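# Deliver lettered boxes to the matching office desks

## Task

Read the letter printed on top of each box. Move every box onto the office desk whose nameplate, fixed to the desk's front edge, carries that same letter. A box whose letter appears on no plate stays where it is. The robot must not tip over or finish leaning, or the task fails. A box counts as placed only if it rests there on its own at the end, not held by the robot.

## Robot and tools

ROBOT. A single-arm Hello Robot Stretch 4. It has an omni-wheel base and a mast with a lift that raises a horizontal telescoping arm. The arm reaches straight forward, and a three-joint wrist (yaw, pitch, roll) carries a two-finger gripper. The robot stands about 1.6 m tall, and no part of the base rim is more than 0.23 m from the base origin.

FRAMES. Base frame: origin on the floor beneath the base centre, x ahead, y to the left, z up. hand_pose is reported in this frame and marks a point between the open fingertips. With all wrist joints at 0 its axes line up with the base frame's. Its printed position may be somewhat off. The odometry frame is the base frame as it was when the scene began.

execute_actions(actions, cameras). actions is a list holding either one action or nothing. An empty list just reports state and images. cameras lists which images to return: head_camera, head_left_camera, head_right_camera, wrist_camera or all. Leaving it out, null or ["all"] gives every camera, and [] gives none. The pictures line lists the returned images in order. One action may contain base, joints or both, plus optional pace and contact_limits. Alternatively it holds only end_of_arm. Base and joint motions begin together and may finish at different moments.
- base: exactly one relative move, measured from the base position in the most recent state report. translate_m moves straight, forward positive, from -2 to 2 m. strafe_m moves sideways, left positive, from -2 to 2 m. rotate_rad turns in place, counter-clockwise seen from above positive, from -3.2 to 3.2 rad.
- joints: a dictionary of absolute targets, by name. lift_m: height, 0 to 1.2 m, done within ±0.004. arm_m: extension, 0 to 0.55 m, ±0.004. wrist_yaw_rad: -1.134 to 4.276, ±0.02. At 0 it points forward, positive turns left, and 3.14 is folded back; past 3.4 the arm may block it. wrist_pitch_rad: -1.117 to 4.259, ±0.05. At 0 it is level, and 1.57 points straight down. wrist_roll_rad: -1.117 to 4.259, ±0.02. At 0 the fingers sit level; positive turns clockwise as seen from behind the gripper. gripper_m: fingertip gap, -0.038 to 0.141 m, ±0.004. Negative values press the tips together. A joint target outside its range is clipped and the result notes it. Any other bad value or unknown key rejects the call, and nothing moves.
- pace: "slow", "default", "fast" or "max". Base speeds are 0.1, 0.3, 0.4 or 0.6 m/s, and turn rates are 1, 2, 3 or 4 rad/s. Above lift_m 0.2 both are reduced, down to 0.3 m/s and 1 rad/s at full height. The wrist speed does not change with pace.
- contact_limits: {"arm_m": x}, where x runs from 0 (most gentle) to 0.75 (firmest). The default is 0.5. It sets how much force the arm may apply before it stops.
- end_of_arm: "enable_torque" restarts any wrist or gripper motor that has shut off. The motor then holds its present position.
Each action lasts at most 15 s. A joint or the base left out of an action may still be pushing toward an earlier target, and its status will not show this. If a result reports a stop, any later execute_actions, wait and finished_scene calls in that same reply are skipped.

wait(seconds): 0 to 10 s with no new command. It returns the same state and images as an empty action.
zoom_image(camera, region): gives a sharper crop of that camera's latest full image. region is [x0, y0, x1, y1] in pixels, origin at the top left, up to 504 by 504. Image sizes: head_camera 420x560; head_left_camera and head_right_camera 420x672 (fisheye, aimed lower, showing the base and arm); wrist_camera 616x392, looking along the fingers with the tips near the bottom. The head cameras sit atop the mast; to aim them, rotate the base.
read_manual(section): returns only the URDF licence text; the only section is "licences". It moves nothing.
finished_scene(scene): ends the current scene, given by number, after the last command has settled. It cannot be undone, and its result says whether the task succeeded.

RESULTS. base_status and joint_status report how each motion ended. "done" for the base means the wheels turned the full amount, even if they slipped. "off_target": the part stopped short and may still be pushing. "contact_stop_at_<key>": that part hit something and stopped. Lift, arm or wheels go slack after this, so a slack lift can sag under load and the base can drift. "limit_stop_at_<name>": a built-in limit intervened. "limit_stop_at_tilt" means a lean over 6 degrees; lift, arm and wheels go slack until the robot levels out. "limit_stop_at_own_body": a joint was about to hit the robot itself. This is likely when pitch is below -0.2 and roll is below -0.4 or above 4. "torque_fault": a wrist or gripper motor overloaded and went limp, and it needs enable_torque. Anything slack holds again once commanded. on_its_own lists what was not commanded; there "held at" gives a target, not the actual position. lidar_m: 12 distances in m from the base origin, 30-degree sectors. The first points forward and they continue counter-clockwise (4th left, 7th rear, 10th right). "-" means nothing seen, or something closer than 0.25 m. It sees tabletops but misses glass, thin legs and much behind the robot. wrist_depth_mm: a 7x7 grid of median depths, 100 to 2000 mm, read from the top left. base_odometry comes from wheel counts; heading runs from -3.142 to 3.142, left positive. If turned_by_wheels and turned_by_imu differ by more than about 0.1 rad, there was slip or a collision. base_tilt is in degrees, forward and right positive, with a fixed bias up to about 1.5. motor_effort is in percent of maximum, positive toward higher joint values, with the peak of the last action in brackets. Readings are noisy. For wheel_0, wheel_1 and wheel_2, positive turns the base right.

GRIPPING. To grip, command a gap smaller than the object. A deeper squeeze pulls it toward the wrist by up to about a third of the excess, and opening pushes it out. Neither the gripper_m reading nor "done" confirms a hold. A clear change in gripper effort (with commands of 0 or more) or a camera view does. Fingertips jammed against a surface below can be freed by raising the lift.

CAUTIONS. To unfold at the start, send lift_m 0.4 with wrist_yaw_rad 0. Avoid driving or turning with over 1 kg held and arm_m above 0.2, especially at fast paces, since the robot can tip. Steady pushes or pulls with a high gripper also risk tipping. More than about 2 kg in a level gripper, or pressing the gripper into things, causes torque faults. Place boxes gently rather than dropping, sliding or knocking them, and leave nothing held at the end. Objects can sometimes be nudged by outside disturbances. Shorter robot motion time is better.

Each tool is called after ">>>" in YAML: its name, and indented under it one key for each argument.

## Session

>>> execute_actions:
  actions: []

Scene clock: 0.00 s.
base_odometry: x=+0.000 y=+0.000 heading=+0.000 (m, m, rad; odometry frame)
turned_by_wheels: +0.000 (rad since the last result)
turned_by_imu: +0.000 (rad since the last result)
base_tilt: forward=+0.1 right=-0.6 (deg)
lidar_m: 1.01 1.36 2.02 1.04 0.72 0.67 0.70 0.93 0.85 0.88 1.03 0.98
base_status: not commanded
joint_positions: lift_m=+0.200 arm_m=+0.001 wrist_yaw_rad=+3.139 wrist_pitch_rad=+0.022 wrist_roll_rad=+0.012 gripper_m=+0.057
joint_status: not commanded
motor_effort: lift_m=+20 arm_m=-1 wrist_yaw_rad=+1 wrist_pitch_rad=-7 wrist_roll_rad=-2 gripper_m=-2 wheel_0=+0 wheel_1=+0 wheel_2=+0 (%)
hand_pose: x=-0.1165 y=+0.0883 z=+0.3720 quat_wxyz=(+0.002, -0.011, +0.006, +1.000) (m; base frame)
wrist_depth_mm: - 138 931 866 798 732 676 / - 120 172 842 788 723 668 / 107 138 190 854 768 715 654 / 136 163 904 831 759 715 647 / 1205 1025 917 831 759 715 640 / 1118 991 866 809 741 699 640 / 854 866 866 778 707 691 627
pictures: head_camera, head_left_camera, head_right_camera, wrist_camera
Images, in order (width x height): head_camera 420x560, head_left_camera 420x672, head_right_camera 420x672, wrist_camera 616x392.

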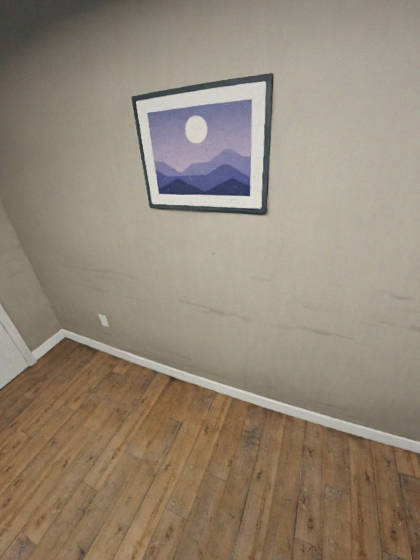

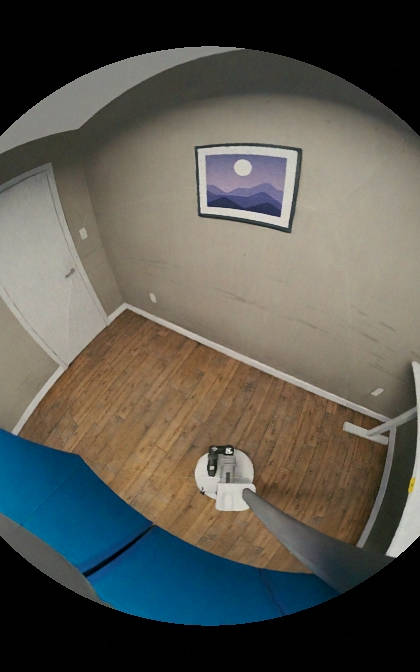

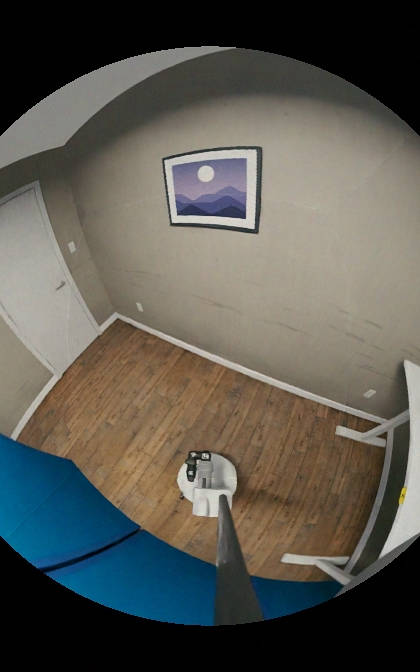

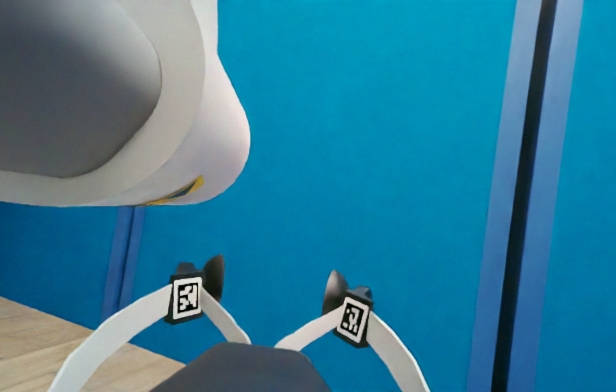

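>>> execute_actions:
  actions:
    - {"base":{"rotate_rad":-2.09},"joints":{"lift_m":1.0,"wrist_yaw_rad":0,"wrist_pitch_rad":0.3,"gripper_m":0.14},"pace":"fast"}

Scene clock: 8.00 s.
base_odometry: x=+0.000 y=+0.000 heading=-2.090 (m, m, rad; odometry frame)
turned_by_wheels: -2.090 (rad since the last result)
turned_by_imu: -2.053 (rad since the last result)
base_tilt: forward=+0.1 right=-0.7 (deg)
lidar_m: 0.82 0.86 1.07 0.99 1.00 1.38 2.05 1.08 0.72 0.67 0.68 0.91
base_status: done
joint_positions: lift_m=+1.000 arm_m=+0.001 wrist_yaw_rad=+0.000 wrist_pitch_rad=+0.302 wrist_roll_rad=+0.012 gripper_m=+0.140
joint_status: all done
motor_effort: lift_m=+23(25) arm_m=-1(1) wrist_yaw_rad=+0(7) wrist_pitch_rad=-5(7) wrist_roll_rad=-2(2) gripper_m=+1(2) wheel_0=+1(11) wheel_1=-1(10) wheel_2=-1(8) (%)
hand_pose: x=+0.4472 y=-0.0873 z=+1.0921 quat_wxyz=(+0.989, +0.006, +0.150, -0.001) (m; base frame)
wrist_depth_mm: 1308 1308 1336 1336 1366 1229 854 / 1366 1366 1366 1366 1397 1182 820 / 1229 1397 1430 1430 1537 1138 820 / 732 820 878 976 1205 1118 778 / 1499 668 1537 768 788 820 778 / 1576 195 1576 1618 216 991 750 / 1537 1618 1708 1661 1366 991 732
pictures: head_camera, head_left_camera, head_right_camera, wrist_camera
Images, in order (width x height): head_camera 420x560, head_left_camera 420x672, head_right_camera 420x672, wrist_camera 616x392.

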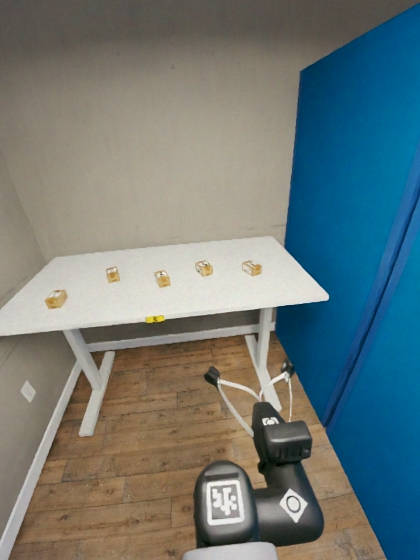

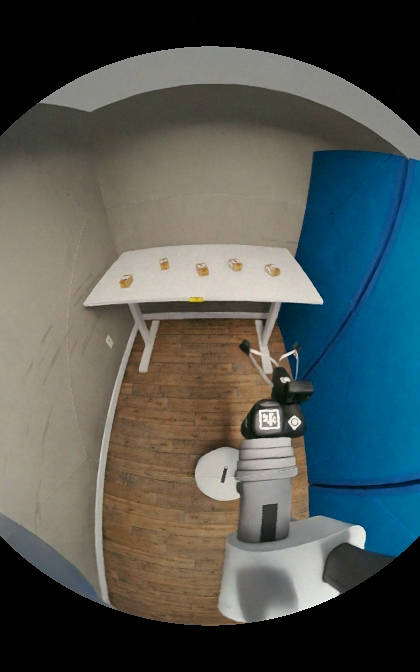

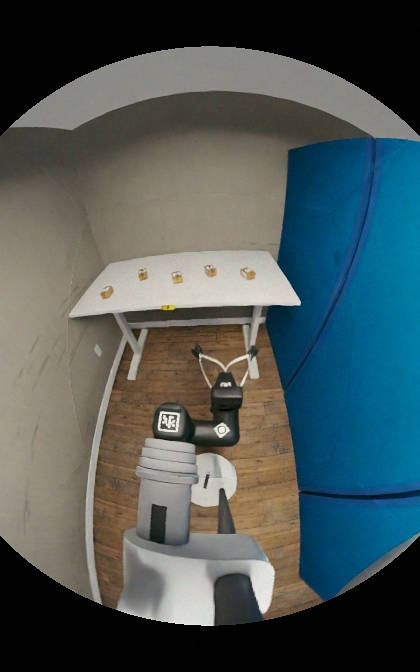

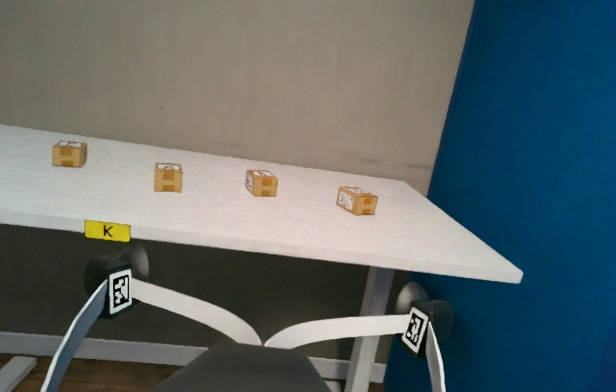

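>>> zoom_image:
  camera: "head_camera"
  region: [35,250,175,320]

>>> zoom_image:
  camera: "head_camera"
  region: [145,245,275,300]

>>> execute_actions:
  actions:
    - {"base":{"translate_m":-1.55},"joints":{"lift_m":0.5,"wrist_pitch_rad":0},"pace":"max"}
  cameras: []

>>> execute_actions:
  actions:
    - {"base":{"rotate_rad":-1.53},"pace":"fast"}
  cameras: ["head_camera","head_left_camera"]

Region (35, 250, 175, 320) of head_camera's 420x560 image, scaled by 3.600, with more detail than that image has.

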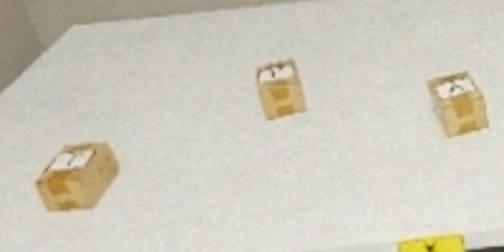

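Region (145, 245, 275, 300) of head_camera's 420x560 image, scaled by 3.877, with more detail than that image has; it fills the top 213 rows of this view, and the rest is white.

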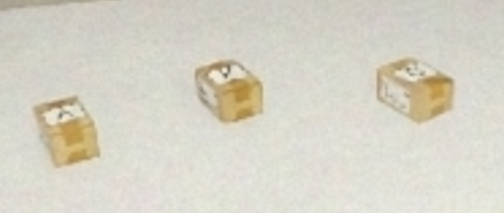

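Scene clock: 16.30 s.
base_odometry: x=+0.770 y=+1.345 heading=-2.090 (m, m, rad; odometry frame)
turned_by_wheels: +0.000 (rad since the last result)
turned_by_imu: -0.005 (rad since the last result)
base_tilt: forward=+0.0 right=-0.5 (deg)
lidar_m: 2.39 1.38 0.98 0.92 0.78 0.56 0.50 0.53 0.76 1.78 0.87 1.06
base_status: done
joint_positions: lift_m=+0.500 arm_m=+0.001 wrist_yaw_rad=+0.000 wrist_pitch_rad=+0.002 wrist_roll_rad=+0.012 gripper_m=+0.140
joint_status: all done
motor_effort: lift_m=+17(21) arm_m=-1(1) wrist_yaw_rad=+1(0) wrist_pitch_rad=-8(14) wrist_roll_rad=-3(2) gripper_m=+0(2) wheel_0=-2(6) wheel_1=+0(6) wheel_2=-2(9) (%)
hand_pose: x=+0.4602 y=-0.0874 z=+0.6778 quat_wxyz=(+1.000, +0.006, +0.001, +0.000) (m; base frame)
wrist_depth_mm: 1661 - - - - 1430 960 / 1661 - - - - 1336 946 / 1808 - - - - 1281 904 / 1863 - - - - 1229 878 / 1921 - - - - 1160 866 / 1808 196 - - 216 1098 842 / 1464 1618 1708 1756 1708 1118 831
pictures: none
No camera images: the call's "cameras" was empty. Leave "cameras" out to get every camera's image.

Scene clock: 18.00 s.
base_odometry: x=+0.770 y=+1.345 heading=+2.663 (m, m, rad; odometry frame)
turned_by_wheels: -1.530 (rad since the last result)
turned_by_imu: -1.504 (rad since the last result)
base_tilt: forward=+0.0 right=-0.6 (deg)
lidar_m: 2.07 0.86 1.08 2.39 1.30 0.96 0.91 0.73 0.54 0.49 0.53 0.76
base_status: done
joint_positions: lift_m=+0.500 arm_m=+0.001 wrist_yaw_rad=+0.000 wrist_pitch_rad=+0.002 wrist_roll_rad=+0.012 gripper_m=+0.140
joint_status: not commanded
motor_effort: lift_m=+17(17) arm_m=-1(1) wrist_yaw_rad=+1(1) wrist_pitch_rad=-8(7) wrist_roll_rad=-3(3) gripper_m=+0(1) wheel_0=+0(9) wheel_1=-2(13) wheel_2=+0(6) (%)
hand_pose: x=+0.4602 y=-0.0874 z=+0.6778 quat_wxyz=(+1.000, +0.006, +0.001, +0.000) (m; base frame)
wrist_depth_mm: 732 - - - - 1025 699 / 750 - - - 1863 991 676 / 759 - - - 1808 946 654 / 809 - - - 1661 904 640 / 831 - - - 1499 866 621 / 831 196 - - 216 798 615 / 842 1618 1661 1756 1336 809 585
pictures: head_camera, head_left_camera
Images, in order (width x height): head_camera 420x560, head_left_camera 420x672.

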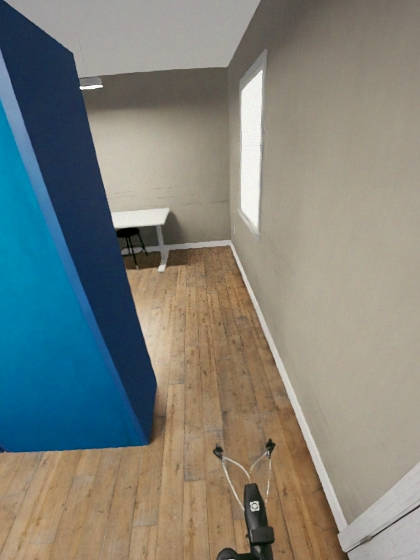

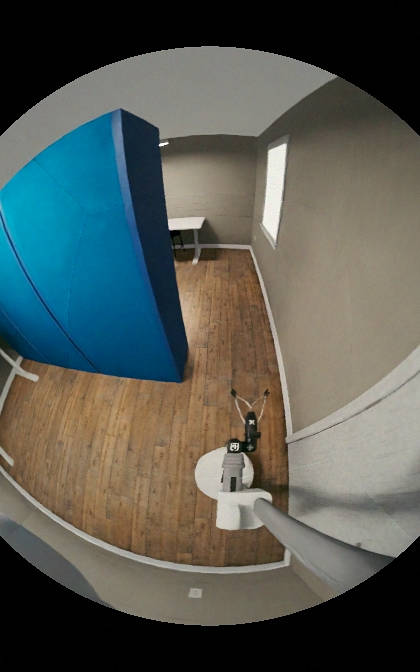

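>>> execute_actions:
  actions:
    - {"base":{"translate_m":1.8},"pace":"max"}
  cameras: ["head_left_camera"]

>>> execute_actions:
  actions:
    - {"base":{"rotate_rad":1.0},"joints":{"arm_m":0.5},"pace":"fast"}
  cameras: ["head_camera","wrist_camera"]

Scene clock: 28.90 s.
base_odometry: x=-0.828 y=+2.175 heading=+2.663 (m, m, rad; odometry frame)
turned_by_wheels: +0.000 (rad since the last result)
turned_by_imu: +0.008 (rad since the last result)
base_tilt: forward=+0.0 right=-0.8 (deg)
lidar_m: 1.64 1.26 1.73 2.17 0.75 0.67 2.13 0.78 0.52 0.49 0.53 0.69
base_status: done
joint_positions: lift_m=+0.500 arm_m=+0.001 wrist_yaw_rad=+0.000 wrist_pitch_rad=+0.002 wrist_roll_rad=+0.012 gripper_m=+0.140
joint_status: not commanded
motor_effort: lift_m=+18(18) arm_m=-1(1) wrist_yaw_rad=+0(3) wrist_pitch_rad=-7(7) wrist_roll_rad=-2(3) gripper_m=+1(2) wheel_0=+0(12) wheel_1=+0(10) wheel_2=+2(14) (%)
hand_pose: x=+0.4602 y=-0.0874 z=+0.6777 quat_wxyz=(+1.000, +0.006, +0.001, +0.000) (m; base frame)
wrist_depth_mm: 1756 1808 1756 1808 1921 1042 676 / 1808 1808 1808 1921 1863 991 654 / 1808 1808 1808 1863 1808 904 647 / 1756 1756 1863 1863 1618 854 603 / 1808 1366 1863 1863 1537 854 609 / 1708 195 1756 1808 216 788 603 / 1366 1618 1661 1756 1308 798 574
pictures: head_left_camera
Images, in order (width x height): head_left_camera 420x672.

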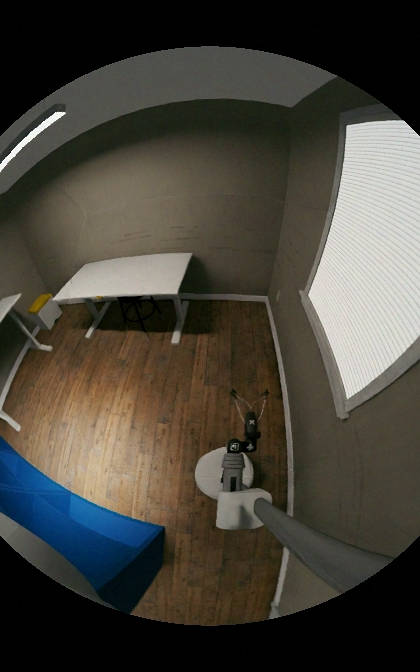

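Scene clock: 31.00 s.
base_odometry: x=-0.828 y=+2.175 heading=-2.621 (m, m, rad; odometry frame)
turned_by_wheels: +1.000 (rad since the last result)
turned_by_imu: +0.983 (rad since the last result)
base_tilt: forward=+0.1 right=-0.7 (deg)
lidar_m: 1.61 2.40 0.81 0.67 2.62 0.77 0.54 0.51 0.54 0.66 1.74 1.27
base_status: done
joint_positions: lift_m=+0.500 arm_m=+0.499 wrist_yaw_rad=+0.000 wrist_pitch_rad=+0.002 wrist_roll_rad=+0.012 gripper_m=+0.140
joint_status: all done
motor_effort: lift_m=+18(18) arm_m=+5(6) wrist_yaw_rad=+0(2) wrist_pitch_rad=-6(7) wrist_roll_rad=-1(1) gripper_m=+2(1) wheel_0=-2(9) wheel_1=+0(9) wheel_2=+1(9) (%)
hand_pose: x=+0.9585 y=-0.0874 z=+0.6778 quat_wxyz=(+1.000, +0.006, +0.001, +0.000) (m; base frame)
wrist_depth_mm: - - - - - 1756 1464 / - - - - - 1708 1430 / - - - - - 1708 1397 / - - - - - 1708 1397 / - - - - 1863 1499 1281 / - 196 - - 216 1008 1255 / 1464 1576 1618 1661 1863 1537 1281
pictures: head_camera, wrist_camera
Images, in order (width x height): head_camera 420x560, wrist_camera 616x392.

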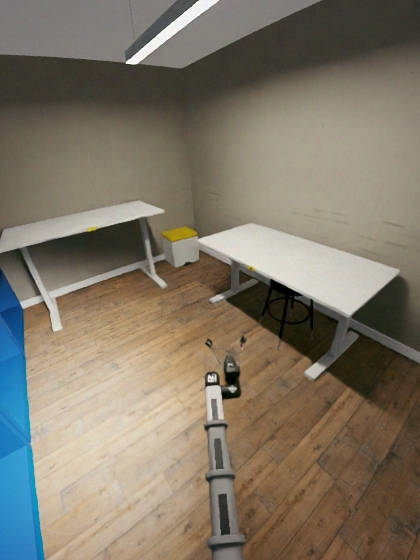

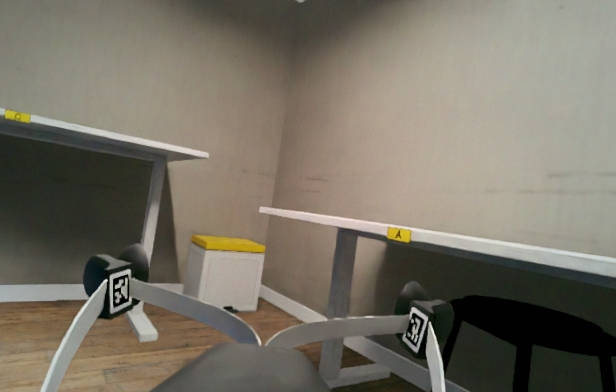

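>>> zoom_image:
  camera: "wrist_camera"
  region: [0,95,90,140]

>>> execute_actions:
  actions:
    - {"base":{"rotate_rad":0.59},"joints":{"arm_m":0,"wrist_yaw_rad":-1.1,"lift_m":0.35},"pace":"fast"}
  cameras: []

>>> execute_actions:
  actions:
    - {"base":{"strafe_m":2},"pace":"max"}
  cameras: []

>>> execute_actions:
  actions:
    - {"base":{"translate_m":1.8},"joints":{"lift_m":0.95,"wrist_yaw_rad":0,"wrist_pitch_rad":0.3,"arm_m":0.15},"pace":"max"}
  cameras: ["head_camera","wrist_camera"]

>>> zoom_image:
  camera: "head_camera"
  region: [210,260,400,340]

>>> zoom_image:
  camera: "head_camera"
  region: [70,270,240,360]

Region (0, 95, 90, 140) of wrist_camera's 616x392 image, scaled by 5.600.

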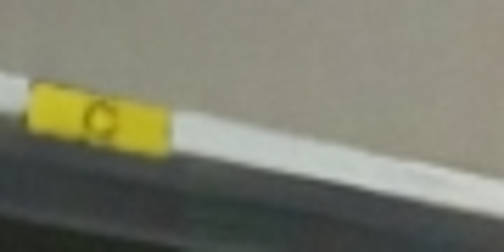

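Scene clock: 41.57 s.
base_odometry: x=-0.828 y=+2.175 heading=-2.031 (m, m, rad; odometry frame)
turned_by_wheels: +0.590 (rad since the last result)
turned_by_imu: +0.580 (rad since the last result)
base_tilt: forward=+0.0 right=-0.6 (deg)
lidar_m: 2.11 0.76 0.66 1.94 0.76 0.53 0.52 0.53 0.73 1.55 1.26 1.76
base_status: done
joint_positions: lift_m=+0.350 arm_m=+0.002 wrist_yaw_rad=-1.100 wrist_pitch_rad=+0.002 wrist_roll_rad=+0.011 gripper_m=+0.140
joint_status: all done
motor_effort: lift_m=+16(17) arm_m=-5(8) wrist_yaw_rad=+3(8) wrist_pitch_rad=-7(7) wrist_roll_rad=-2(1) gripper_m=-1(1) wheel_0=-2(10) wheel_1=+0(7) wheel_2=+1(9) (%)
hand_pose: x=+0.2253 y=-0.2968 z=+0.5279 quat_wxyz=(+0.852, +0.005, -0.002, -0.523) (m; base frame)
wrist_depth_mm: - - - - - 1863 1708 / - - - - 1983 1863 1661 / - - - - - 1756 1708 / - - - 1661 1921 1756 1618 / - - - - 1921 1756 1618 / 1708 196 1756 - 216 1708 1618 / 1182 1281 1308 1308 1499 1661 1537
pictures: none
No camera images: the call's "cameras" was empty. Leave "cameras" out to get every camera's image.

Scene clock: 46.57 s.
base_odometry: x=+0.964 y=+1.287 heading=-2.031 (m, m, rad; odometry frame)
turned_by_wheels: +0.000 (rad since the last result)
turned_by_imu: +0.004 (rad since the last result)
base_tilt: forward=+0.2 right=-0.6 (deg)
lidar_m: 2.41 1.02 0.76 0.72 0.68 0.48 0.45 0.49 0.73 2.14 1.07 1.39
base_status: done
joint_positions: lift_m=+0.350 arm_m=+0.002 wrist_yaw_rad=-1.100 wrist_pitch_rad=+0.002 wrist_roll_rad=+0.011 gripper_m=+0.140
joint_status: not commanded
motor_effort: lift_m=+19(19) arm_m=-5(5) wrist_yaw_rad=+1(1) wrist_pitch_rad=-7(8) wrist_roll_rad=-1(2) gripper_m=-1(1) wheel_0=+0(14) wheel_1=-3(13) wheel_2=-1(0) (%)
hand_pose: x=+0.2253 y=-0.2968 z=+0.5277 quat_wxyz=(+0.853, +0.005, -0.002, -0.523) (m; base frame)
wrist_depth_mm: 1618 1336 1205 1060 1205 - - / 1537 1308 1160 1042 1308 - - / 1499 1336 1118 1025 - - - / 1430 1281 1118 1008 - - - / 1397 1182 1098 991 - - - / 1366 195 1042 976 216 - - / 1160 1160 1060 946 1430 1756 1983
pictures: none
No camera images: the call's "cameras" was empty. Leave "cameras" out to get every camera's image.

Scene clock: 51.30 s.
base_odometry: x=+0.165 y=-0.326 heading=-2.031 (m, m, rad; odometry frame)
turned_by_wheels: +0.000 (rad since the last result)
turned_by_imu: +0.008 (rad since the last result)
base_tilt: forward=+0.0 right=-0.7 (deg)
lidar_m: 0.63 0.68 0.71 0.68 0.72 1.01 2.27 1.42 1.03 0.98 0.91 0.67
base_status: done
joint_positions: lift_m=+0.950 arm_m=+0.149 wrist_yaw_rad=+0.000 wrist_pitch_rad=+0.302 wrist_roll_rad=+0.011 gripper_m=+0.140
joint_status: all done
motor_effort: lift_m=+23(27) arm_m=+5(3) wrist_yaw_rad=+0(8) wrist_pitch_rad=-6(5) wrist_roll_rad=-1(0) gripper_m=+0(0) wheel_0=+1(5) wheel_1=+0(10) wheel_2=+0(13) (%)
hand_pose: x=+0.5955 y=-0.0874 z=+1.0422 quat_wxyz=(+0.989, +0.006, +0.150, -0.001) (m; base frame)
wrist_depth_mm: 1008 991 1008 991 1008 960 976 / 1042 1042 1060 1042 1025 1042 1008 / 960 1060 1060 1078 1060 1078 1042 / 580 621 661 820 960 1078 1078 / 421 439 480 508 535 585 715 / 327 196 357 389 216 445 480 / 798 310 307 309 310 342 366
pictures: head_camera, wrist_camera
Images, in order (width x height): head_camera 420x560, wrist_camera 616x392.

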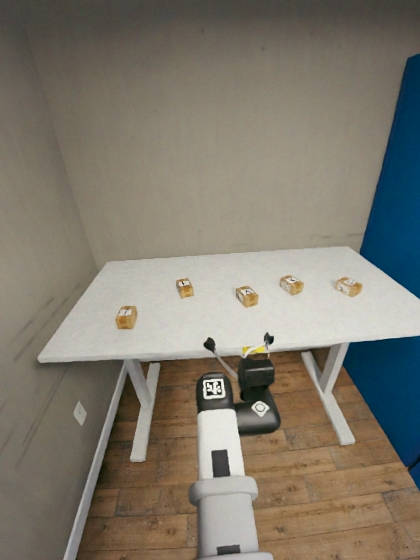

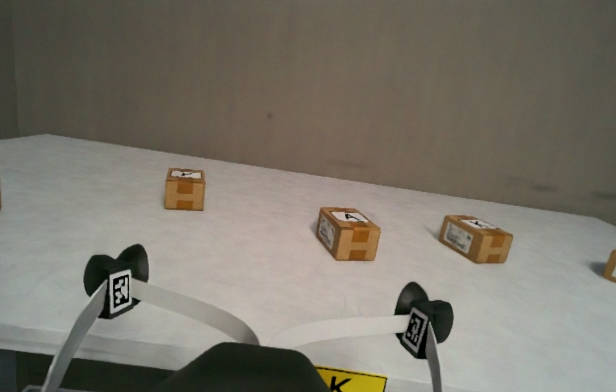

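Region (210, 260, 400, 340) of head_camera's 420x560 image, scaled by 2.653, with more detail than that image has; it fills the top 212 rows of this view, and the rest is white.

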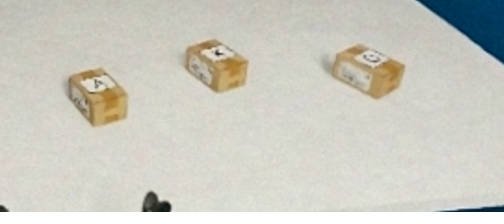

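Region (70, 270, 240, 360) of head_camera's 420x560 image, scaled by 2.965, with more detail than that image has; it fills the top 267 rows of this view, and the rest is white.

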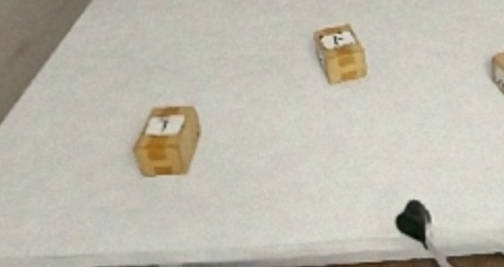

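>>> execute_actions:
  actions:
    - {"base":{"strafe_m":-0.145},"joints":{"lift_m":0.9,"arm_m":0.3,"wrist_yaw_rad":0.2},"pace":"fast"}
  cameras: ["head_camera","wrist_camera"]

Scene clock: 55.23 s.
base_odometry: x=+0.035 y=-0.262 heading=-2.031 (m, m, rad; odometry frame)
turned_by_wheels: +0.000 (rad since the last result)
turned_by_imu: +0.001 (rad since the last result)
base_tilt: forward=+0.0 right=-0.6 (deg)
lidar_m: 0.64 0.66 0.87 0.83 0.86 1.18 2.26 1.24 0.88 0.85 0.88 0.65
base_status: done
joint_positions: lift_m=+0.900 arm_m=+0.299 wrist_yaw_rad=+0.200 wrist_pitch_rad=+0.302 wrist_roll_rad=+0.011 gripper_m=+0.140
joint_status: all done
motor_effort: lift_m=+16(21) arm_m=+5(3) wrist_yaw_rad=+0(6) wrist_pitch_rad=-7(7) wrist_roll_rad=-1(2) gripper_m=-1(0) wheel_0=-1(12) wheel_1=+3(11) wheel_2=+0(1) (%)
hand_pose: x=+0.7574 y=-0.0309 z=+0.9927 quat_wxyz=(+0.984, -0.009, +0.150, +0.098) (m; base frame)
wrist_depth_mm: 976 946 904 866 809 768 750 / 1025 991 917 878 842 788 759 / 723 866 946 931 866 820 809 / 449 473 549 621 715 842 831 / 320 334 368 334 436 418 433 / 248 196 270 293 216 338 359 / 202 214 218 227 236 262 278
pictures: head_camera, wrist_camera
Images, in order (width x height): head_camera 420x560, wrist_camera 616x392.

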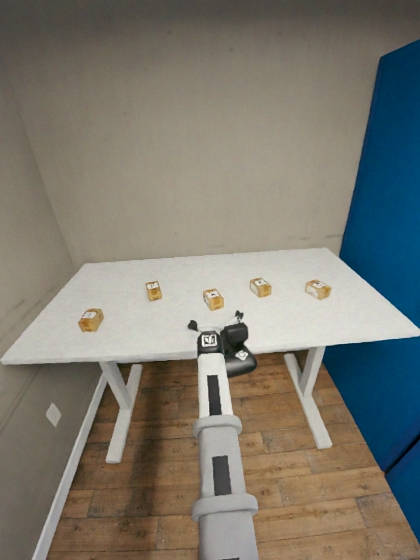

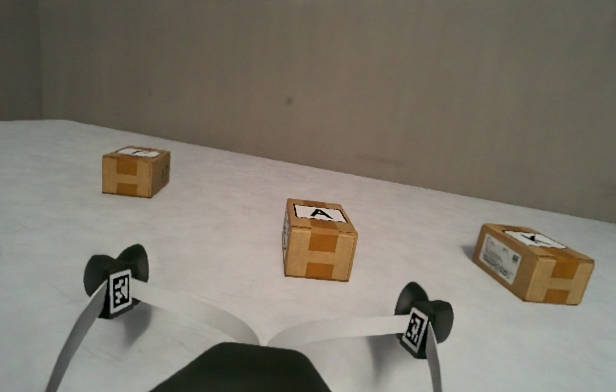

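>>> execute_actions:
  actions:
    - {"joints":{"arm_m":0.425},"pace":"fast"}
  cameras: ["wrist_camera"]

>>> execute_actions:
  actions:
    - {"joints":{"lift_m":0.89,"gripper_m":0.01}}
  cameras: ["wrist_camera"]

>>> execute_actions:
  actions:
    - {"joints":{"lift_m":0.925},"pace":"fast"}
  cameras: ["wrist_camera"]

Scene clock: 59.87 s.
base_odometry: x=+0.035 y=-0.262 heading=-2.031 (m, m, rad; odometry frame)
turned_by_wheels: +0.000 (rad since the last result)
turned_by_imu: +0.001 (rad since the last result)
base_tilt: forward=+0.1 right=-0.7 (deg)
lidar_m: 0.62 0.67 0.88 0.80 0.88 1.18 2.27 1.21 0.87 0.84 0.88 0.67
base_status: not commanded
joint_positions: lift_m=+0.900 arm_m=+0.424 wrist_yaw_rad=+0.200 wrist_pitch_rad=+0.302 wrist_roll_rad=+0.011 gripper_m=+0.140
joint_status: all done
motor_effort: lift_m=+16(16) arm_m=+5(6) wrist_yaw_rad=+2(0) wrist_pitch_rad=-6(6) wrist_roll_rad=-1(3) gripper_m=+0(0) wheel_0=-1(1) wheel_1=+3(3) wheel_2=-1(1) (%)
hand_pose: x=+0.8823 y=-0.0309 z=+0.9927 quat_wxyz=(+0.984, -0.009, +0.150, +0.098) (m; base frame)
wrist_depth_mm: 854 809 778 741 699 668 640 / 891 842 798 759 715 683 661 / 723 842 820 788 750 715 676 / 357 455 549 621 723 732 699 / 320 332 355 287 436 484 549 / 248 195 208 210 216 320 282 / 200 214 217 217 236 259 260
pictures: wrist_camera
Images, in order (width x height): wrist_camera 616x392.

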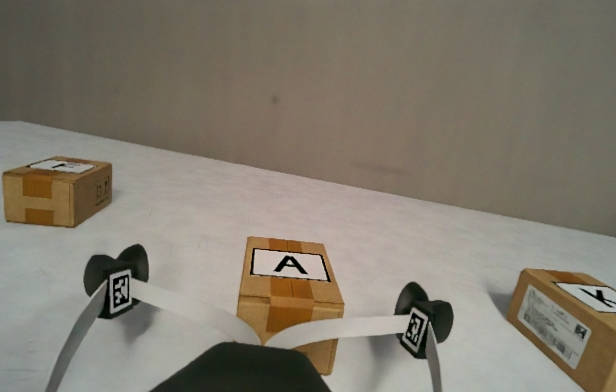

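Scene clock: 62.13 s.
base_odometry: x=+0.035 y=-0.262 heading=-2.031 (m, m, rad; odometry frame)
turned_by_wheels: +0.000 (rad since the last result)
turned_by_imu: +0.000 (rad since the last result)
base_tilt: forward=+0.2 right=-0.6 (deg)
lidar_m: 0.62 0.67 0.86 0.82 0.87 1.19 2.26 1.22 0.89 0.85 0.89 0.66
base_status: not commanded
joint_positions: lift_m=+0.890 arm_m=+0.424 wrist_yaw_rad=+0.200 wrist_pitch_rad=+0.303 wrist_roll_rad=+0.011 gripper_m=+0.010
joint_status: all done
motor_effort: lift_m=+15(16) arm_m=+5(5) wrist_yaw_rad=+0(1) wrist_pitch_rad=-8(9) wrist_roll_rad=-4(2) gripper_m=-20(20) wheel_0=-1(1) wheel_1=+3(3) wheel_2=-1(1) (%)
hand_pose: x=+0.8823 y=-0.0310 z=+0.9825 quat_wxyz=(+0.984, -0.009, +0.151, +0.098) (m; base frame)
wrist_depth_mm: 866 798 778 741 699 676 654 / 891 831 788 750 715 691 668 / 676 809 820 768 741 715 691 / 355 430 508 580 661 732 707 / 297 315 263 252 407 452 512 / 231 177 194 195 283 307 273 / 185 199 198 198 207 242 252
pictures: wrist_camera
Images, in order (width x height): wrist_camera 616x392.

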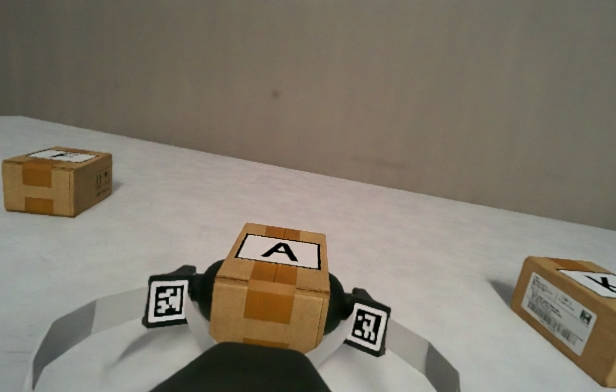

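Scene clock: 62.93 s.
base_odometry: x=+0.035 y=-0.262 heading=-2.031 (m, m, rad; odometry frame)
turned_by_wheels: +0.000 (rad since the last result)
turned_by_imu: +0.000 (rad since the last result)
base_tilt: forward=+0.1 right=-0.6 (deg)
lidar_m: 0.62 0.66 0.86 0.81 0.88 1.20 2.27 1.21 0.87 0.81 0.89 0.65
base_status: not commanded
joint_positions: lift_m=+0.925 arm_m=+0.424 wrist_yaw_rad=+0.200 wrist_pitch_rad=+0.303 wrist_roll_rad=+0.011 gripper_m=+0.010
joint_status: all done
motor_effort: lift_m=+24(25) arm_m=+5(5) wrist_yaw_rad=+1(1) wrist_pitch_rad=-10(10) wrist_roll_rad=-3(2) gripper_m=-21(20) wheel_0=-1(1) wheel_1=+3(3) wheel_2=+0(0) (%)
hand_pose: x=+0.8822 y=-0.0310 z=+1.0168 quat_wxyz=(+0.984, -0.009, +0.151, +0.098) (m; base frame)
wrist_depth_mm: 842 809 759 741 699 661 647 / 878 842 798 750 723 683 668 / 842 854 842 778 759 715 683 / 379 539 621 715 759 741 699 / 362 392 264 252 496 559 621 / 283 176 193 194 347 375 306 / 228 246 198 198 254 298 270
pictures: wrist_camera
Images, in order (width x height): wrist_camera 616x392.

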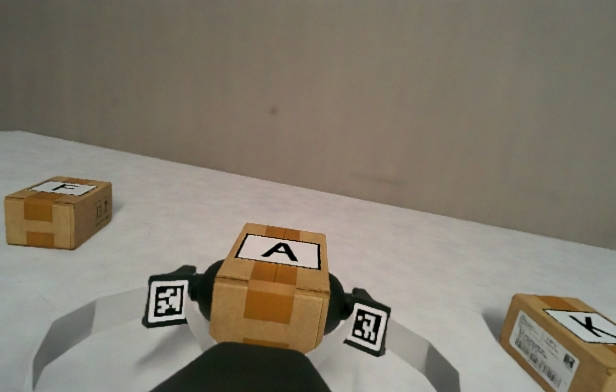

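>>> execute_actions:
  actions:
    - {"base":{"translate_m":-1.78},"joints":{"arm_m":0},"pace":"max"}
  cameras: []

>>> execute_actions:
  actions:
    - {"base":{"strafe_m":-2},"joints":{"wrist_yaw_rad":-1.1,"lift_m":0.74},"pace":"max"}
  cameras: []

>>> execute_actions:
  actions:
    - {"base":{"rotate_rad":-1.0},"joints":{"wrist_yaw_rad":0},"pace":"fast"}
  cameras: ["head_camera"]

>>> execute_actions:
  actions:
    - {"base":{"translate_m":0.45},"joints":{"arm_m":0.52},"pace":"fast"}
  cameras: ["head_camera","wrist_camera"]

Scene clock: 74.23 s.
base_odometry: x=+0.826 y=+1.333 heading=-2.031 (m, m, rad; odometry frame)
turned_by_wheels: +0.000 (rad since the last result)
turned_by_imu: -0.005 (rad since the last result)
base_tilt: forward=+0.0 right=-0.6 (deg)
lidar_m: 2.41 1.19 0.88 0.85 0.71 0.51 0.48 0.53 0.80 2.18 0.93 1.19
base_status: done
joint_positions: lift_m=+0.925 arm_m=+0.002 wrist_yaw_rad=+0.200 wrist_pitch_rad=+0.303 wrist_roll_rad=+0.011 gripper_m=+0.010
joint_status: all done
motor_effort: lift_m=+24(24) arm_m=-5(6) wrist_yaw_rad=+0(0) wrist_pitch_rad=-9(10) wrist_roll_rad=-2(2) gripper_m=-20(21) wheel_0=-1(9) wheel_1=-1(9) wheel_2=+0(8) (%)
hand_pose: x=+0.4596 y=-0.0310 z=+1.0167 quat_wxyz=(+0.984, -0.009, +0.151, +0.098) (m; base frame)
wrist_depth_mm: 1060 1397 - - - - 1863 / 1078 1430 - - - - 1708 / 1118 1464 - - - - 1661 / 1182 1537 - - - - 1537 / 1229 1618 263 253 - - 1430 / 1229 177 193 195 - - 1397 / 1205 1576 198 198 1618 1756 1366
pictures: none
No camera images: the call's "cameras" was empty. Leave "cameras" out to get every camera's image.

Scene clock: 80.77 s.
base_odometry: x=-0.966 y=+2.221 heading=-2.031 (m, m, rad; odometry frame)
turned_by_wheels: +0.000 (rad since the last result)
turned_by_imu: -0.005 (rad since the last result)
base_tilt: forward=+0.0 right=-0.7 (deg)
lidar_m: 2.38 0.95 0.80 2.06 0.77 0.56 0.52 0.52 0.76 1.51 1.12 1.52
base_status: done
joint_positions: lift_m=+0.740 arm_m=+0.001 wrist_yaw_rad=-1.100 wrist_pitch_rad=+0.303 wrist_roll_rad=+0.011 gripper_m=+0.010
joint_status: all done
motor_effort: lift_m=+17(20) arm_m=-5(5) wrist_yaw_rad=+2(10) wrist_pitch_rad=-11(11) wrist_roll_rad=-2(1) gripper_m=-22(20) wheel_0=+0(7) wheel_1=+1(11) wheel_2=+1(1) (%)
hand_pose: x=+0.2194 y=-0.2850 z=+0.8322 quat_wxyz=(+0.842, +0.084, +0.126, -0.517) (m; base frame)
wrist_depth_mm: - - - 1921 1756 1576 1430 / - - - 1983 1756 1576 1464 / - 1983 1808 1863 1756 1618 1464 / - - - 1537 1756 1661 1499 / 1921 - 263 253 1921 1661 1537 / 1499 177 194 195 1808 1756 1537 / 1182 1281 198 198 1336 1618 1618
pictures: none
No camera images: the call's "cameras" was empty. Leave "cameras" out to get every camera's image.

Scene clock: 82.33 s.
base_odometry: x=-0.966 y=+2.221 heading=-3.031 (m, m, rad; odometry frame)
turned_by_wheels: -1.000 (rad since the last result)
turned_by_imu: -0.983 (rad since the last result)
base_tilt: forward=+0.1 right=-0.7 (deg)
lidar_m: 1.11 1.66 2.20 0.91 0.77 1.74 0.74 0.53 0.51 0.53 0.80 1.26
base_status: done
joint_positions: lift_m=+0.740 arm_m=+0.001 wrist_yaw_rad=+0.000 wrist_pitch_rad=+0.303 wrist_roll_rad=+0.011 gripper_m=+0.010
joint_status: all done
motor_effort: lift_m=+17(17) arm_m=-5(5) wrist_yaw_rad=+0(6) wrist_pitch_rad=-10(9) wrist_roll_rad=-2(2) gripper_m=-20(21) wheel_0=+1(4) wheel_1=+1(8) wheel_2=-2(2) (%)
hand_pose: x=+0.4477 y=-0.0875 z=+0.8323 quat_wxyz=(+0.989, +0.006, +0.151, -0.001) (m; base frame)
wrist_depth_mm: - - - 1808 1618 1464 1308 / - - - 1983 1661 1430 1308 / - 1983 1661 1863 1661 1499 1366 / - - - 1229 1430 1499 1336 / 1863 1983 263 252 1708 1537 1397 / 1499 177 194 194 1708 1576 1430 / 1182 1281 199 198 1366 1499 1464
pictures: head_camera
Images, in order (width x height): head_camera 420x560.

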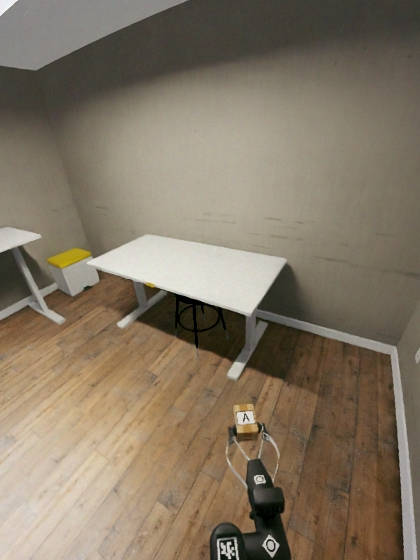

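Scene clock: 84.90 s.
base_odometry: x=-1.413 y=+2.171 heading=-3.031 (m, m, rad; odometry frame)
turned_by_wheels: +0.000 (rad since the last result)
turned_by_imu: +0.002 (rad since the last result)
base_tilt: forward=+0.1 right=-0.6 (deg)
lidar_m: 0.70 1.06 2.11 1.44 1.06 1.05 1.08 0.80 0.76 0.82 1.22 0.68
base_status: done
joint_positions: lift_m=+0.740 arm_m=+0.519 wrist_yaw_rad=+0.000 wrist_pitch_rad=+0.303 wrist_roll_rad=+0.011 gripper_m=+0.010
joint_status: all done
motor_effort: lift_m=+17(17) arm_m=+5(7) wrist_yaw_rad=-2(2) wrist_pitch_rad=-10(11) wrist_roll_rad=-2(2) gripper_m=-18(21) wheel_0=+0(9) wheel_1=+1(5) wheel_2=+2(15) (%)
hand_pose: x=+0.9654 y=-0.0873 z=+0.8323 quat_wxyz=(+0.989, +0.006, +0.151, -0.001) (m; base frame)
wrist_depth_mm: 1618 1336 1078 931 820 741 654 / 1708 1336 1098 946 820 750 668 / 1042 1255 1182 991 842 759 676 / 634 699 778 904 854 759 683 / 455 488 263 253 627 699 699 / 355 177 193 195 436 488 530 / 286 306 198 198 319 373 397
pictures: head_camera, wrist_camera
Images, in order (width x height): head_camera 420x560, wrist_camera 616x392.

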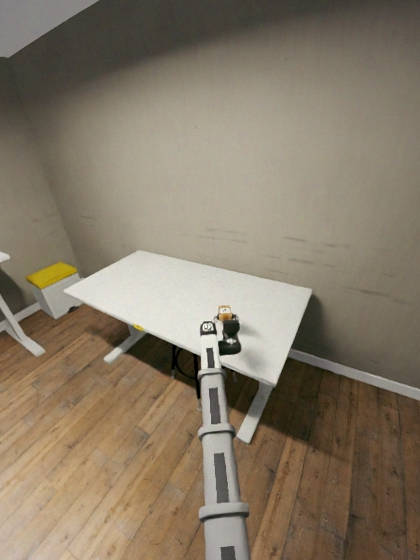

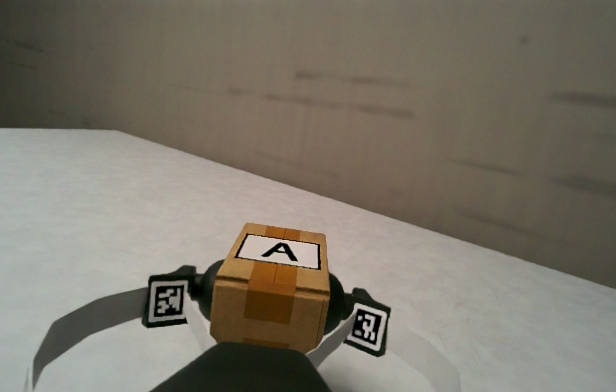

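>>> execute_actions:
  actions:
    - {"joints":{"lift_m":0.662}}
  cameras: []

>>> execute_actions:
  actions:
    - {"joints":{"gripper_m":0.11}}
  cameras: ["wrist_camera"]

>>> execute_actions:
  actions:
    - {"base":{"translate_m":-0.5},"joints":{"arm_m":0,"lift_m":0.68,"gripper_m":0.14},"pace":"max"}
  cameras: ["head_camera"]

>>> execute_actions:
  actions:
    - {"base":{"rotate_rad":0.985},"joints":{"lift_m":0.42,"wrist_yaw_rad":-1.1},"pace":"fast"}
  cameras: []

>>> execute_actions:
  actions:
    - {"base":{"strafe_m":1.53},"pace":"max"}
  cameras: ["head_right_camera"]

Scene clock: 91.87 s.
base_odometry: x=-1.413 y=+2.171 heading=-3.031 (m, m, rad; odometry frame)
turned_by_wheels: +0.000 (rad since the last result)
turned_by_imu: +0.001 (rad since the last result)
base_tilt: forward=+0.2 right=-0.6 (deg)
lidar_m: 0.71 1.07 2.13 1.43 1.06 1.05 1.08 0.80 0.77 0.81 1.21 0.68
base_status: not commanded
joint_positions: lift_m=+0.662 arm_m=+0.519 wrist_yaw_rad=+0.000 wrist_pitch_rad=+0.303 wrist_roll_rad=+0.011 gripper_m=+0.010
joint_status: all done
motor_effort: lift_m=+16(16) arm_m=+5(5) wrist_yaw_rad=-2(0) wrist_pitch_rad=-9(9) wrist_roll_rad=-2(1) gripper_m=-19(22) wheel_0=+0(0) wheel_1=+1(1) wheel_2=+2(2) (%)
hand_pose: x=+0.9654 y=-0.0873 z=+0.7545 quat_wxyz=(+0.989, +0.006, +0.151, -0.001) (m; base frame)
wrist_depth_mm: 1661 1281 1098 946 809 732 654 / 1661 1366 1160 946 831 732 668 / 683 820 1008 946 842 750 676 / 418 459 521 585 676 741 683 / 300 320 263 252 413 455 512 / 232 177 194 194 286 319 342 / 187 202 198 198 209 246 262
pictures: none
No camera images: the call's "cameras" was empty. Leave "cameras" out to get every camera's image.

Scene clock: 93.70 s.
base_odometry: x=-1.413 y=+2.171 heading=-3.031 (m, m, rad; odometry frame)
turned_by_wheels: +0.000 (rad since the last result)
turned_by_imu: +0.000 (rad since the last result)
base_tilt: forward=+0.1 right=-0.7 (deg)
lidar_m: 0.72 1.06 2.13 1.41 1.06 1.05 1.09 0.78 0.76 0.82 1.24 0.67
base_status: not commanded
joint_positions: lift_m=+0.662 arm_m=+0.519 wrist_yaw_rad=+0.000 wrist_pitch_rad=+0.302 wrist_roll_rad=+0.011 gripper_m=+0.110
joint_status: all done
motor_effort: lift_m=+16(16) arm_m=+5(5) wrist_yaw_rad=-1(0) wrist_pitch_rad=-8(9) wrist_roll_rad=-2(1) gripper_m=+0(21) wheel_0=+0(0) wheel_1=+1(1) wheel_2=+2(2) (%)
hand_pose: x=+0.9655 y=-0.0873 z=+0.7546 quat_wxyz=(+0.989, +0.006, +0.151, -0.001) (m; base frame)
wrist_depth_mm: 1661 1308 1098 931 820 723 654 / 1618 1336 1118 960 831 732 668 / 691 820 1008 946 842 750 676 / 421 466 517 591 676 750 691 / 303 319 322 267 415 455 521 / 236 197 208 208 219 322 347 / 190 202 206 213 218 249 263
pictures: wrist_camera
Images, in order (width x height): wrist_camera 616x392.

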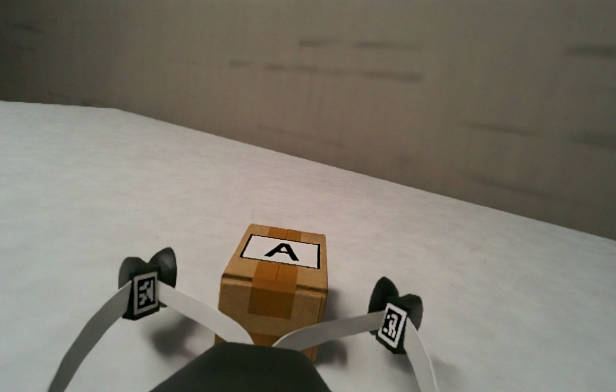

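Scene clock: 96.27 s.
base_odometry: x=-0.916 y=+2.226 heading=-3.031 (m, m, rad; odometry frame)
turned_by_wheels: +0.000 (rad since the last result)
turned_by_imu: -0.002 (rad since the last result)
base_tilt: forward=+0.1 right=-0.7 (deg)
lidar_m: 1.16 1.71 2.05 0.85 0.75 1.71 0.70 0.53 0.50 0.51 0.74 1.35
base_status: done
joint_positions: lift_m=+0.680 arm_m=+0.001 wrist_yaw_rad=+0.000 wrist_pitch_rad=+0.302 wrist_roll_rad=+0.011 gripper_m=+0.140
joint_status: all done
motor_effort: lift_m=+23(24) arm_m=-5(7) wrist_yaw_rad=+2(2) wrist_pitch_rad=-7(8) wrist_roll_rad=-1(2) gripper_m=+1(2) wheel_0=-1(5) wheel_1=+1(4) wheel_2=-1(11) (%)
hand_pose: x=+0.4478 y=-0.0875 z=+0.7721 quat_wxyz=(+0.989, +0.006, +0.151, -0.001) (m; base frame)
wrist_depth_mm: - - - 1863 1661 1537 1336 / - - - 1983 1708 1499 1366 / - - 1863 1618 1708 1537 1366 / - - - - 1661 1537 1430 / 1808 1921 1863 1983 1808 1661 1430 / 1430 196 1576 1576 216 1576 1464 / 1118 1182 1255 1255 1308 1499 1464
pictures: head_camera
Images, in order (width x height): head_camera 420x560.

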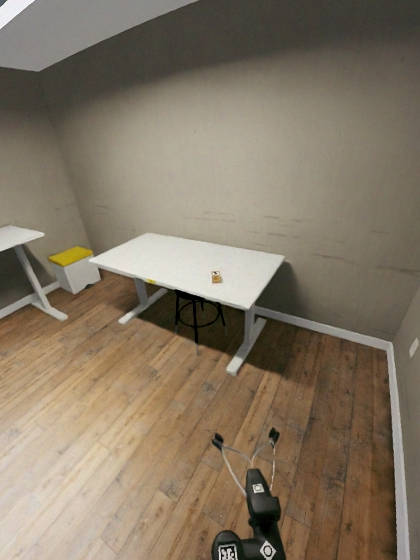

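Scene clock: 98.00 s.
base_odometry: x=-0.916 y=+2.226 heading=-2.046 (m, m, rad; odometry frame)
turned_by_wheels: +0.985 (rad since the last result)
turned_by_imu: +0.968 (rad since the last result)
base_tilt: forward=+0.2 right=-0.6 (deg)
lidar_m: 2.40 0.90 0.76 2.03 0.74 0.54 0.49 0.49 0.69 1.70 1.18 1.56
base_status: done
joint_positions: lift_m=+0.420 arm_m=+0.001 wrist_yaw_rad=-1.100 wrist_pitch_rad=+0.302 wrist_roll_rad=+0.011 gripper_m=+0.140
joint_status: all done
motor_effort: lift_m=+15(21) arm_m=-5(5) wrist_yaw_rad=+2(6) wrist_pitch_rad=-6(7) wrist_roll_rad=-1(2) gripper_m=-1(1) wheel_0=-2(7) wheel_1=+1(9) wheel_2=+1(8) (%)
hand_pose: x=+0.2195 y=-0.2851 z=+0.5127 quat_wxyz=(+0.842, +0.083, +0.125, -0.517) (m; base frame)
wrist_depth_mm: - - - 1921 1756 1576 1464 / - - 1756 1430 1756 1661 1499 / - - - 1983 1808 1618 1464 / 1756 - - - 1808 1618 1537 / 1281 1336 1464 1576 1756 1708 1576 / 991 196 1098 1205 216 1366 1537 / 798 866 878 904 946 1060 1138
pictures: none
No camera images: the call's "cameras" was empty. Leave "cameras" out to get every camera's image.

Scene clock: 102.27 s.
base_odometry: x=+0.444 y=+1.527 heading=-2.046 (m, m, rad; odometry frame)
turned_by_wheels: +0.000 (rad since the last result)
turned_by_imu: +0.004 (rad since the last result)
base_tilt: forward=+0.1 right=-0.6 (deg)
lidar_m: 1.58 1.83 1.34 1.28 0.72 0.50 0.50 0.55 0.73 2.11 0.58 0.56
base_status: done
joint_positions: lift_m=+0.420 arm_m=+0.001 wrist_yaw_rad=-1.100 wrist_pitch_rad=+0.302 wrist_roll_rad=+0.011 gripper_m=+0.140
joint_status: not commanded
motor_effort: lift_m=+18(18) arm_m=-5(5) wrist_yaw_rad=+2(0) wrist_pitch_rad=-7(7) wrist_roll_rad=-2(2) gripper_m=+0(2) wheel_0=+1(13) wheel_1=-2(15) wheel_2=+0(0) (%)
hand_pose: x=+0.2194 y=-0.2851 z=+0.5125 quat_wxyz=(+0.842, +0.083, +0.125, -0.517) (m; base frame)
wrist_depth_mm: 477 410 415 585 - - - / 500 427 433 634 - - - / 517 439 466 683 - - - / 535 455 492 750 - - - / 559 452 517 842 1808 1921 - / 591 196 517 809 216 1366 1499 / 615 512 496 904 946 1042 1160
pictures: head_right_camera
Images, in order (width x height): head_right_camera 420x672.

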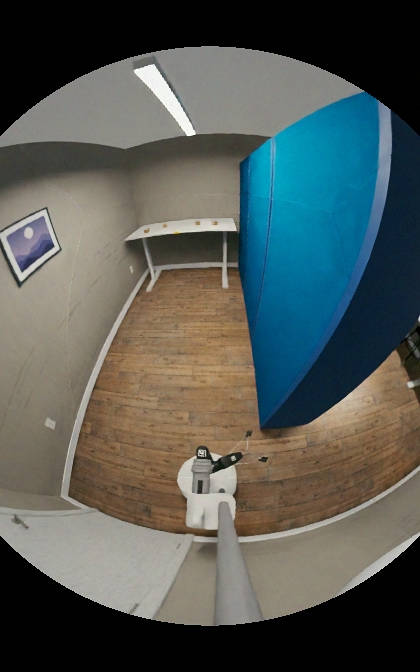

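>>> execute_actions:
  actions:
    - {"base":{"translate_m":1.82},"joints":{"lift_m":0.91,"wrist_yaw_rad":0.2},"pace":"max"}
  cameras: []

>>> execute_actions:
  actions:
    - {"joints":{"arm_m":0.25,"lift_m":0.9},"pace":"fast"}
  cameras: ["head_camera","wrist_camera"]

Scene clock: 109.50 s.
base_odometry: x=-0.388 y=-0.092 heading=-2.046 (m, m, rad; odometry frame)
turned_by_wheels: +0.000 (rad since the last result)
turned_by_imu: +0.008 (rad since the last result)
base_tilt: forward=+0.1 right=-0.5 (deg)
lidar_m: 0.58 0.60 0.87 1.29 1.37 1.89 2.32 0.58 0.41 0.37 0.40 0.56
base_status: done
joint_positions: lift_m=+0.910 arm_m=+0.001 wrist_yaw_rad=+0.200 wrist_pitch_rad=+0.302 wrist_roll_rad=+0.011 gripper_m=+0.140
joint_status: all done
motor_effort: lift_m=+22(26) arm_m=-4(5) wrist_yaw_rad=+0(9) wrist_pitch_rad=-7(7) wrist_roll_rad=-3(2) gripper_m=+0(1) wheel_0=+0(10) wheel_1=-1(8) wheel_2=+0(12) (%)
hand_pose: x=+0.4597 y=-0.0310 z=+1.0022 quat_wxyz=(+0.984, -0.009, +0.150, +0.098) (m; base frame)
wrist_depth_mm: 1281 1229 1182 1078 1060 1008 798 / 1308 1229 1229 1118 1078 1042 750 / 778 946 1182 1160 1098 1078 699 / 477 530 591 609 759 976 676 / 1464 413 404 433 473 525 634 / 1576 196 1336 1281 216 362 436 / 1430 1499 1397 1336 788 904 539
pictures: none
No camera images: the call's "cameras" was empty. Leave "cameras" out to get every camera's image.

Scene clock: 111.07 s.
base_odometry: x=-0.388 y=-0.092 heading=-2.046 (m, m, rad; odometry frame)
turned_by_wheels: +0.000 (rad since the last result)
turned_by_imu: +0.000 (rad since the last result)
base_tilt: forward=+0.1 right=-0.6 (deg)
lidar_m: 0.59 0.62 0.83 1.27 1.35 1.86 2.32 0.57 0.41 0.38 0.42 0.57
base_status: not commanded
joint_positions: lift_m=+0.900 arm_m=+0.249 wrist_yaw_rad=+0.200 wrist_pitch_rad=+0.302 wrist_roll_rad=+0.011 gripper_m=+0.140
joint_status: all done
motor_effort: lift_m=+16(20) arm_m=+5(7) wrist_yaw_rad=+0(1) wrist_pitch_rad=-6(7) wrist_roll_rad=+0(1) gripper_m=-1(2) wheel_0=+0(0) wheel_1=-1(1) wheel_2=+0(0) (%)
hand_pose: x=+0.7074 y=-0.0309 z=+0.9928 quat_wxyz=(+0.984, -0.009, +0.150, +0.098) (m; base frame)
wrist_depth_mm: 991 946 891 878 831 788 759 / 1042 976 931 878 854 809 741 / 732 878 946 917 866 842 715 / 445 445 549 591 723 854 676 / 319 334 368 357 439 484 621 / 249 196 271 296 216 340 373 / 202 214 219 227 236 262 281
pictures: head_camera, wrist_camera
Images, in order (width x height): head_camera 420x560, wrist_camera 616x392.

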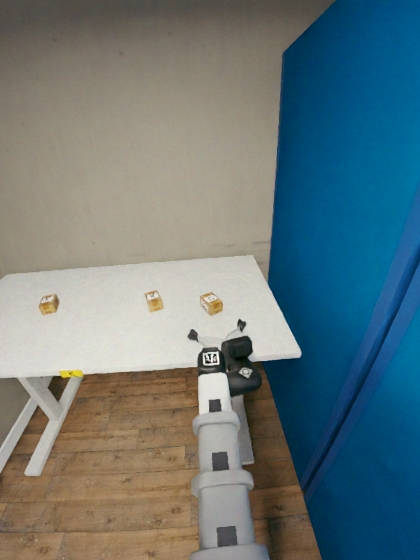

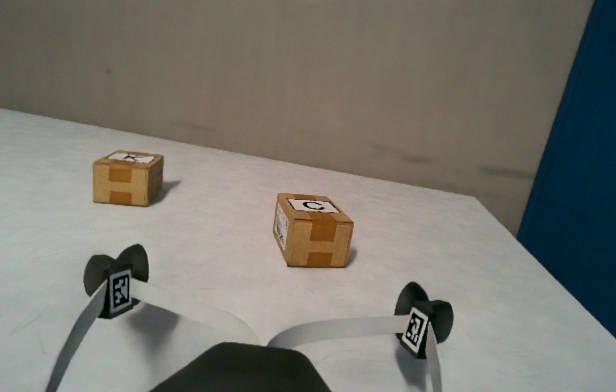

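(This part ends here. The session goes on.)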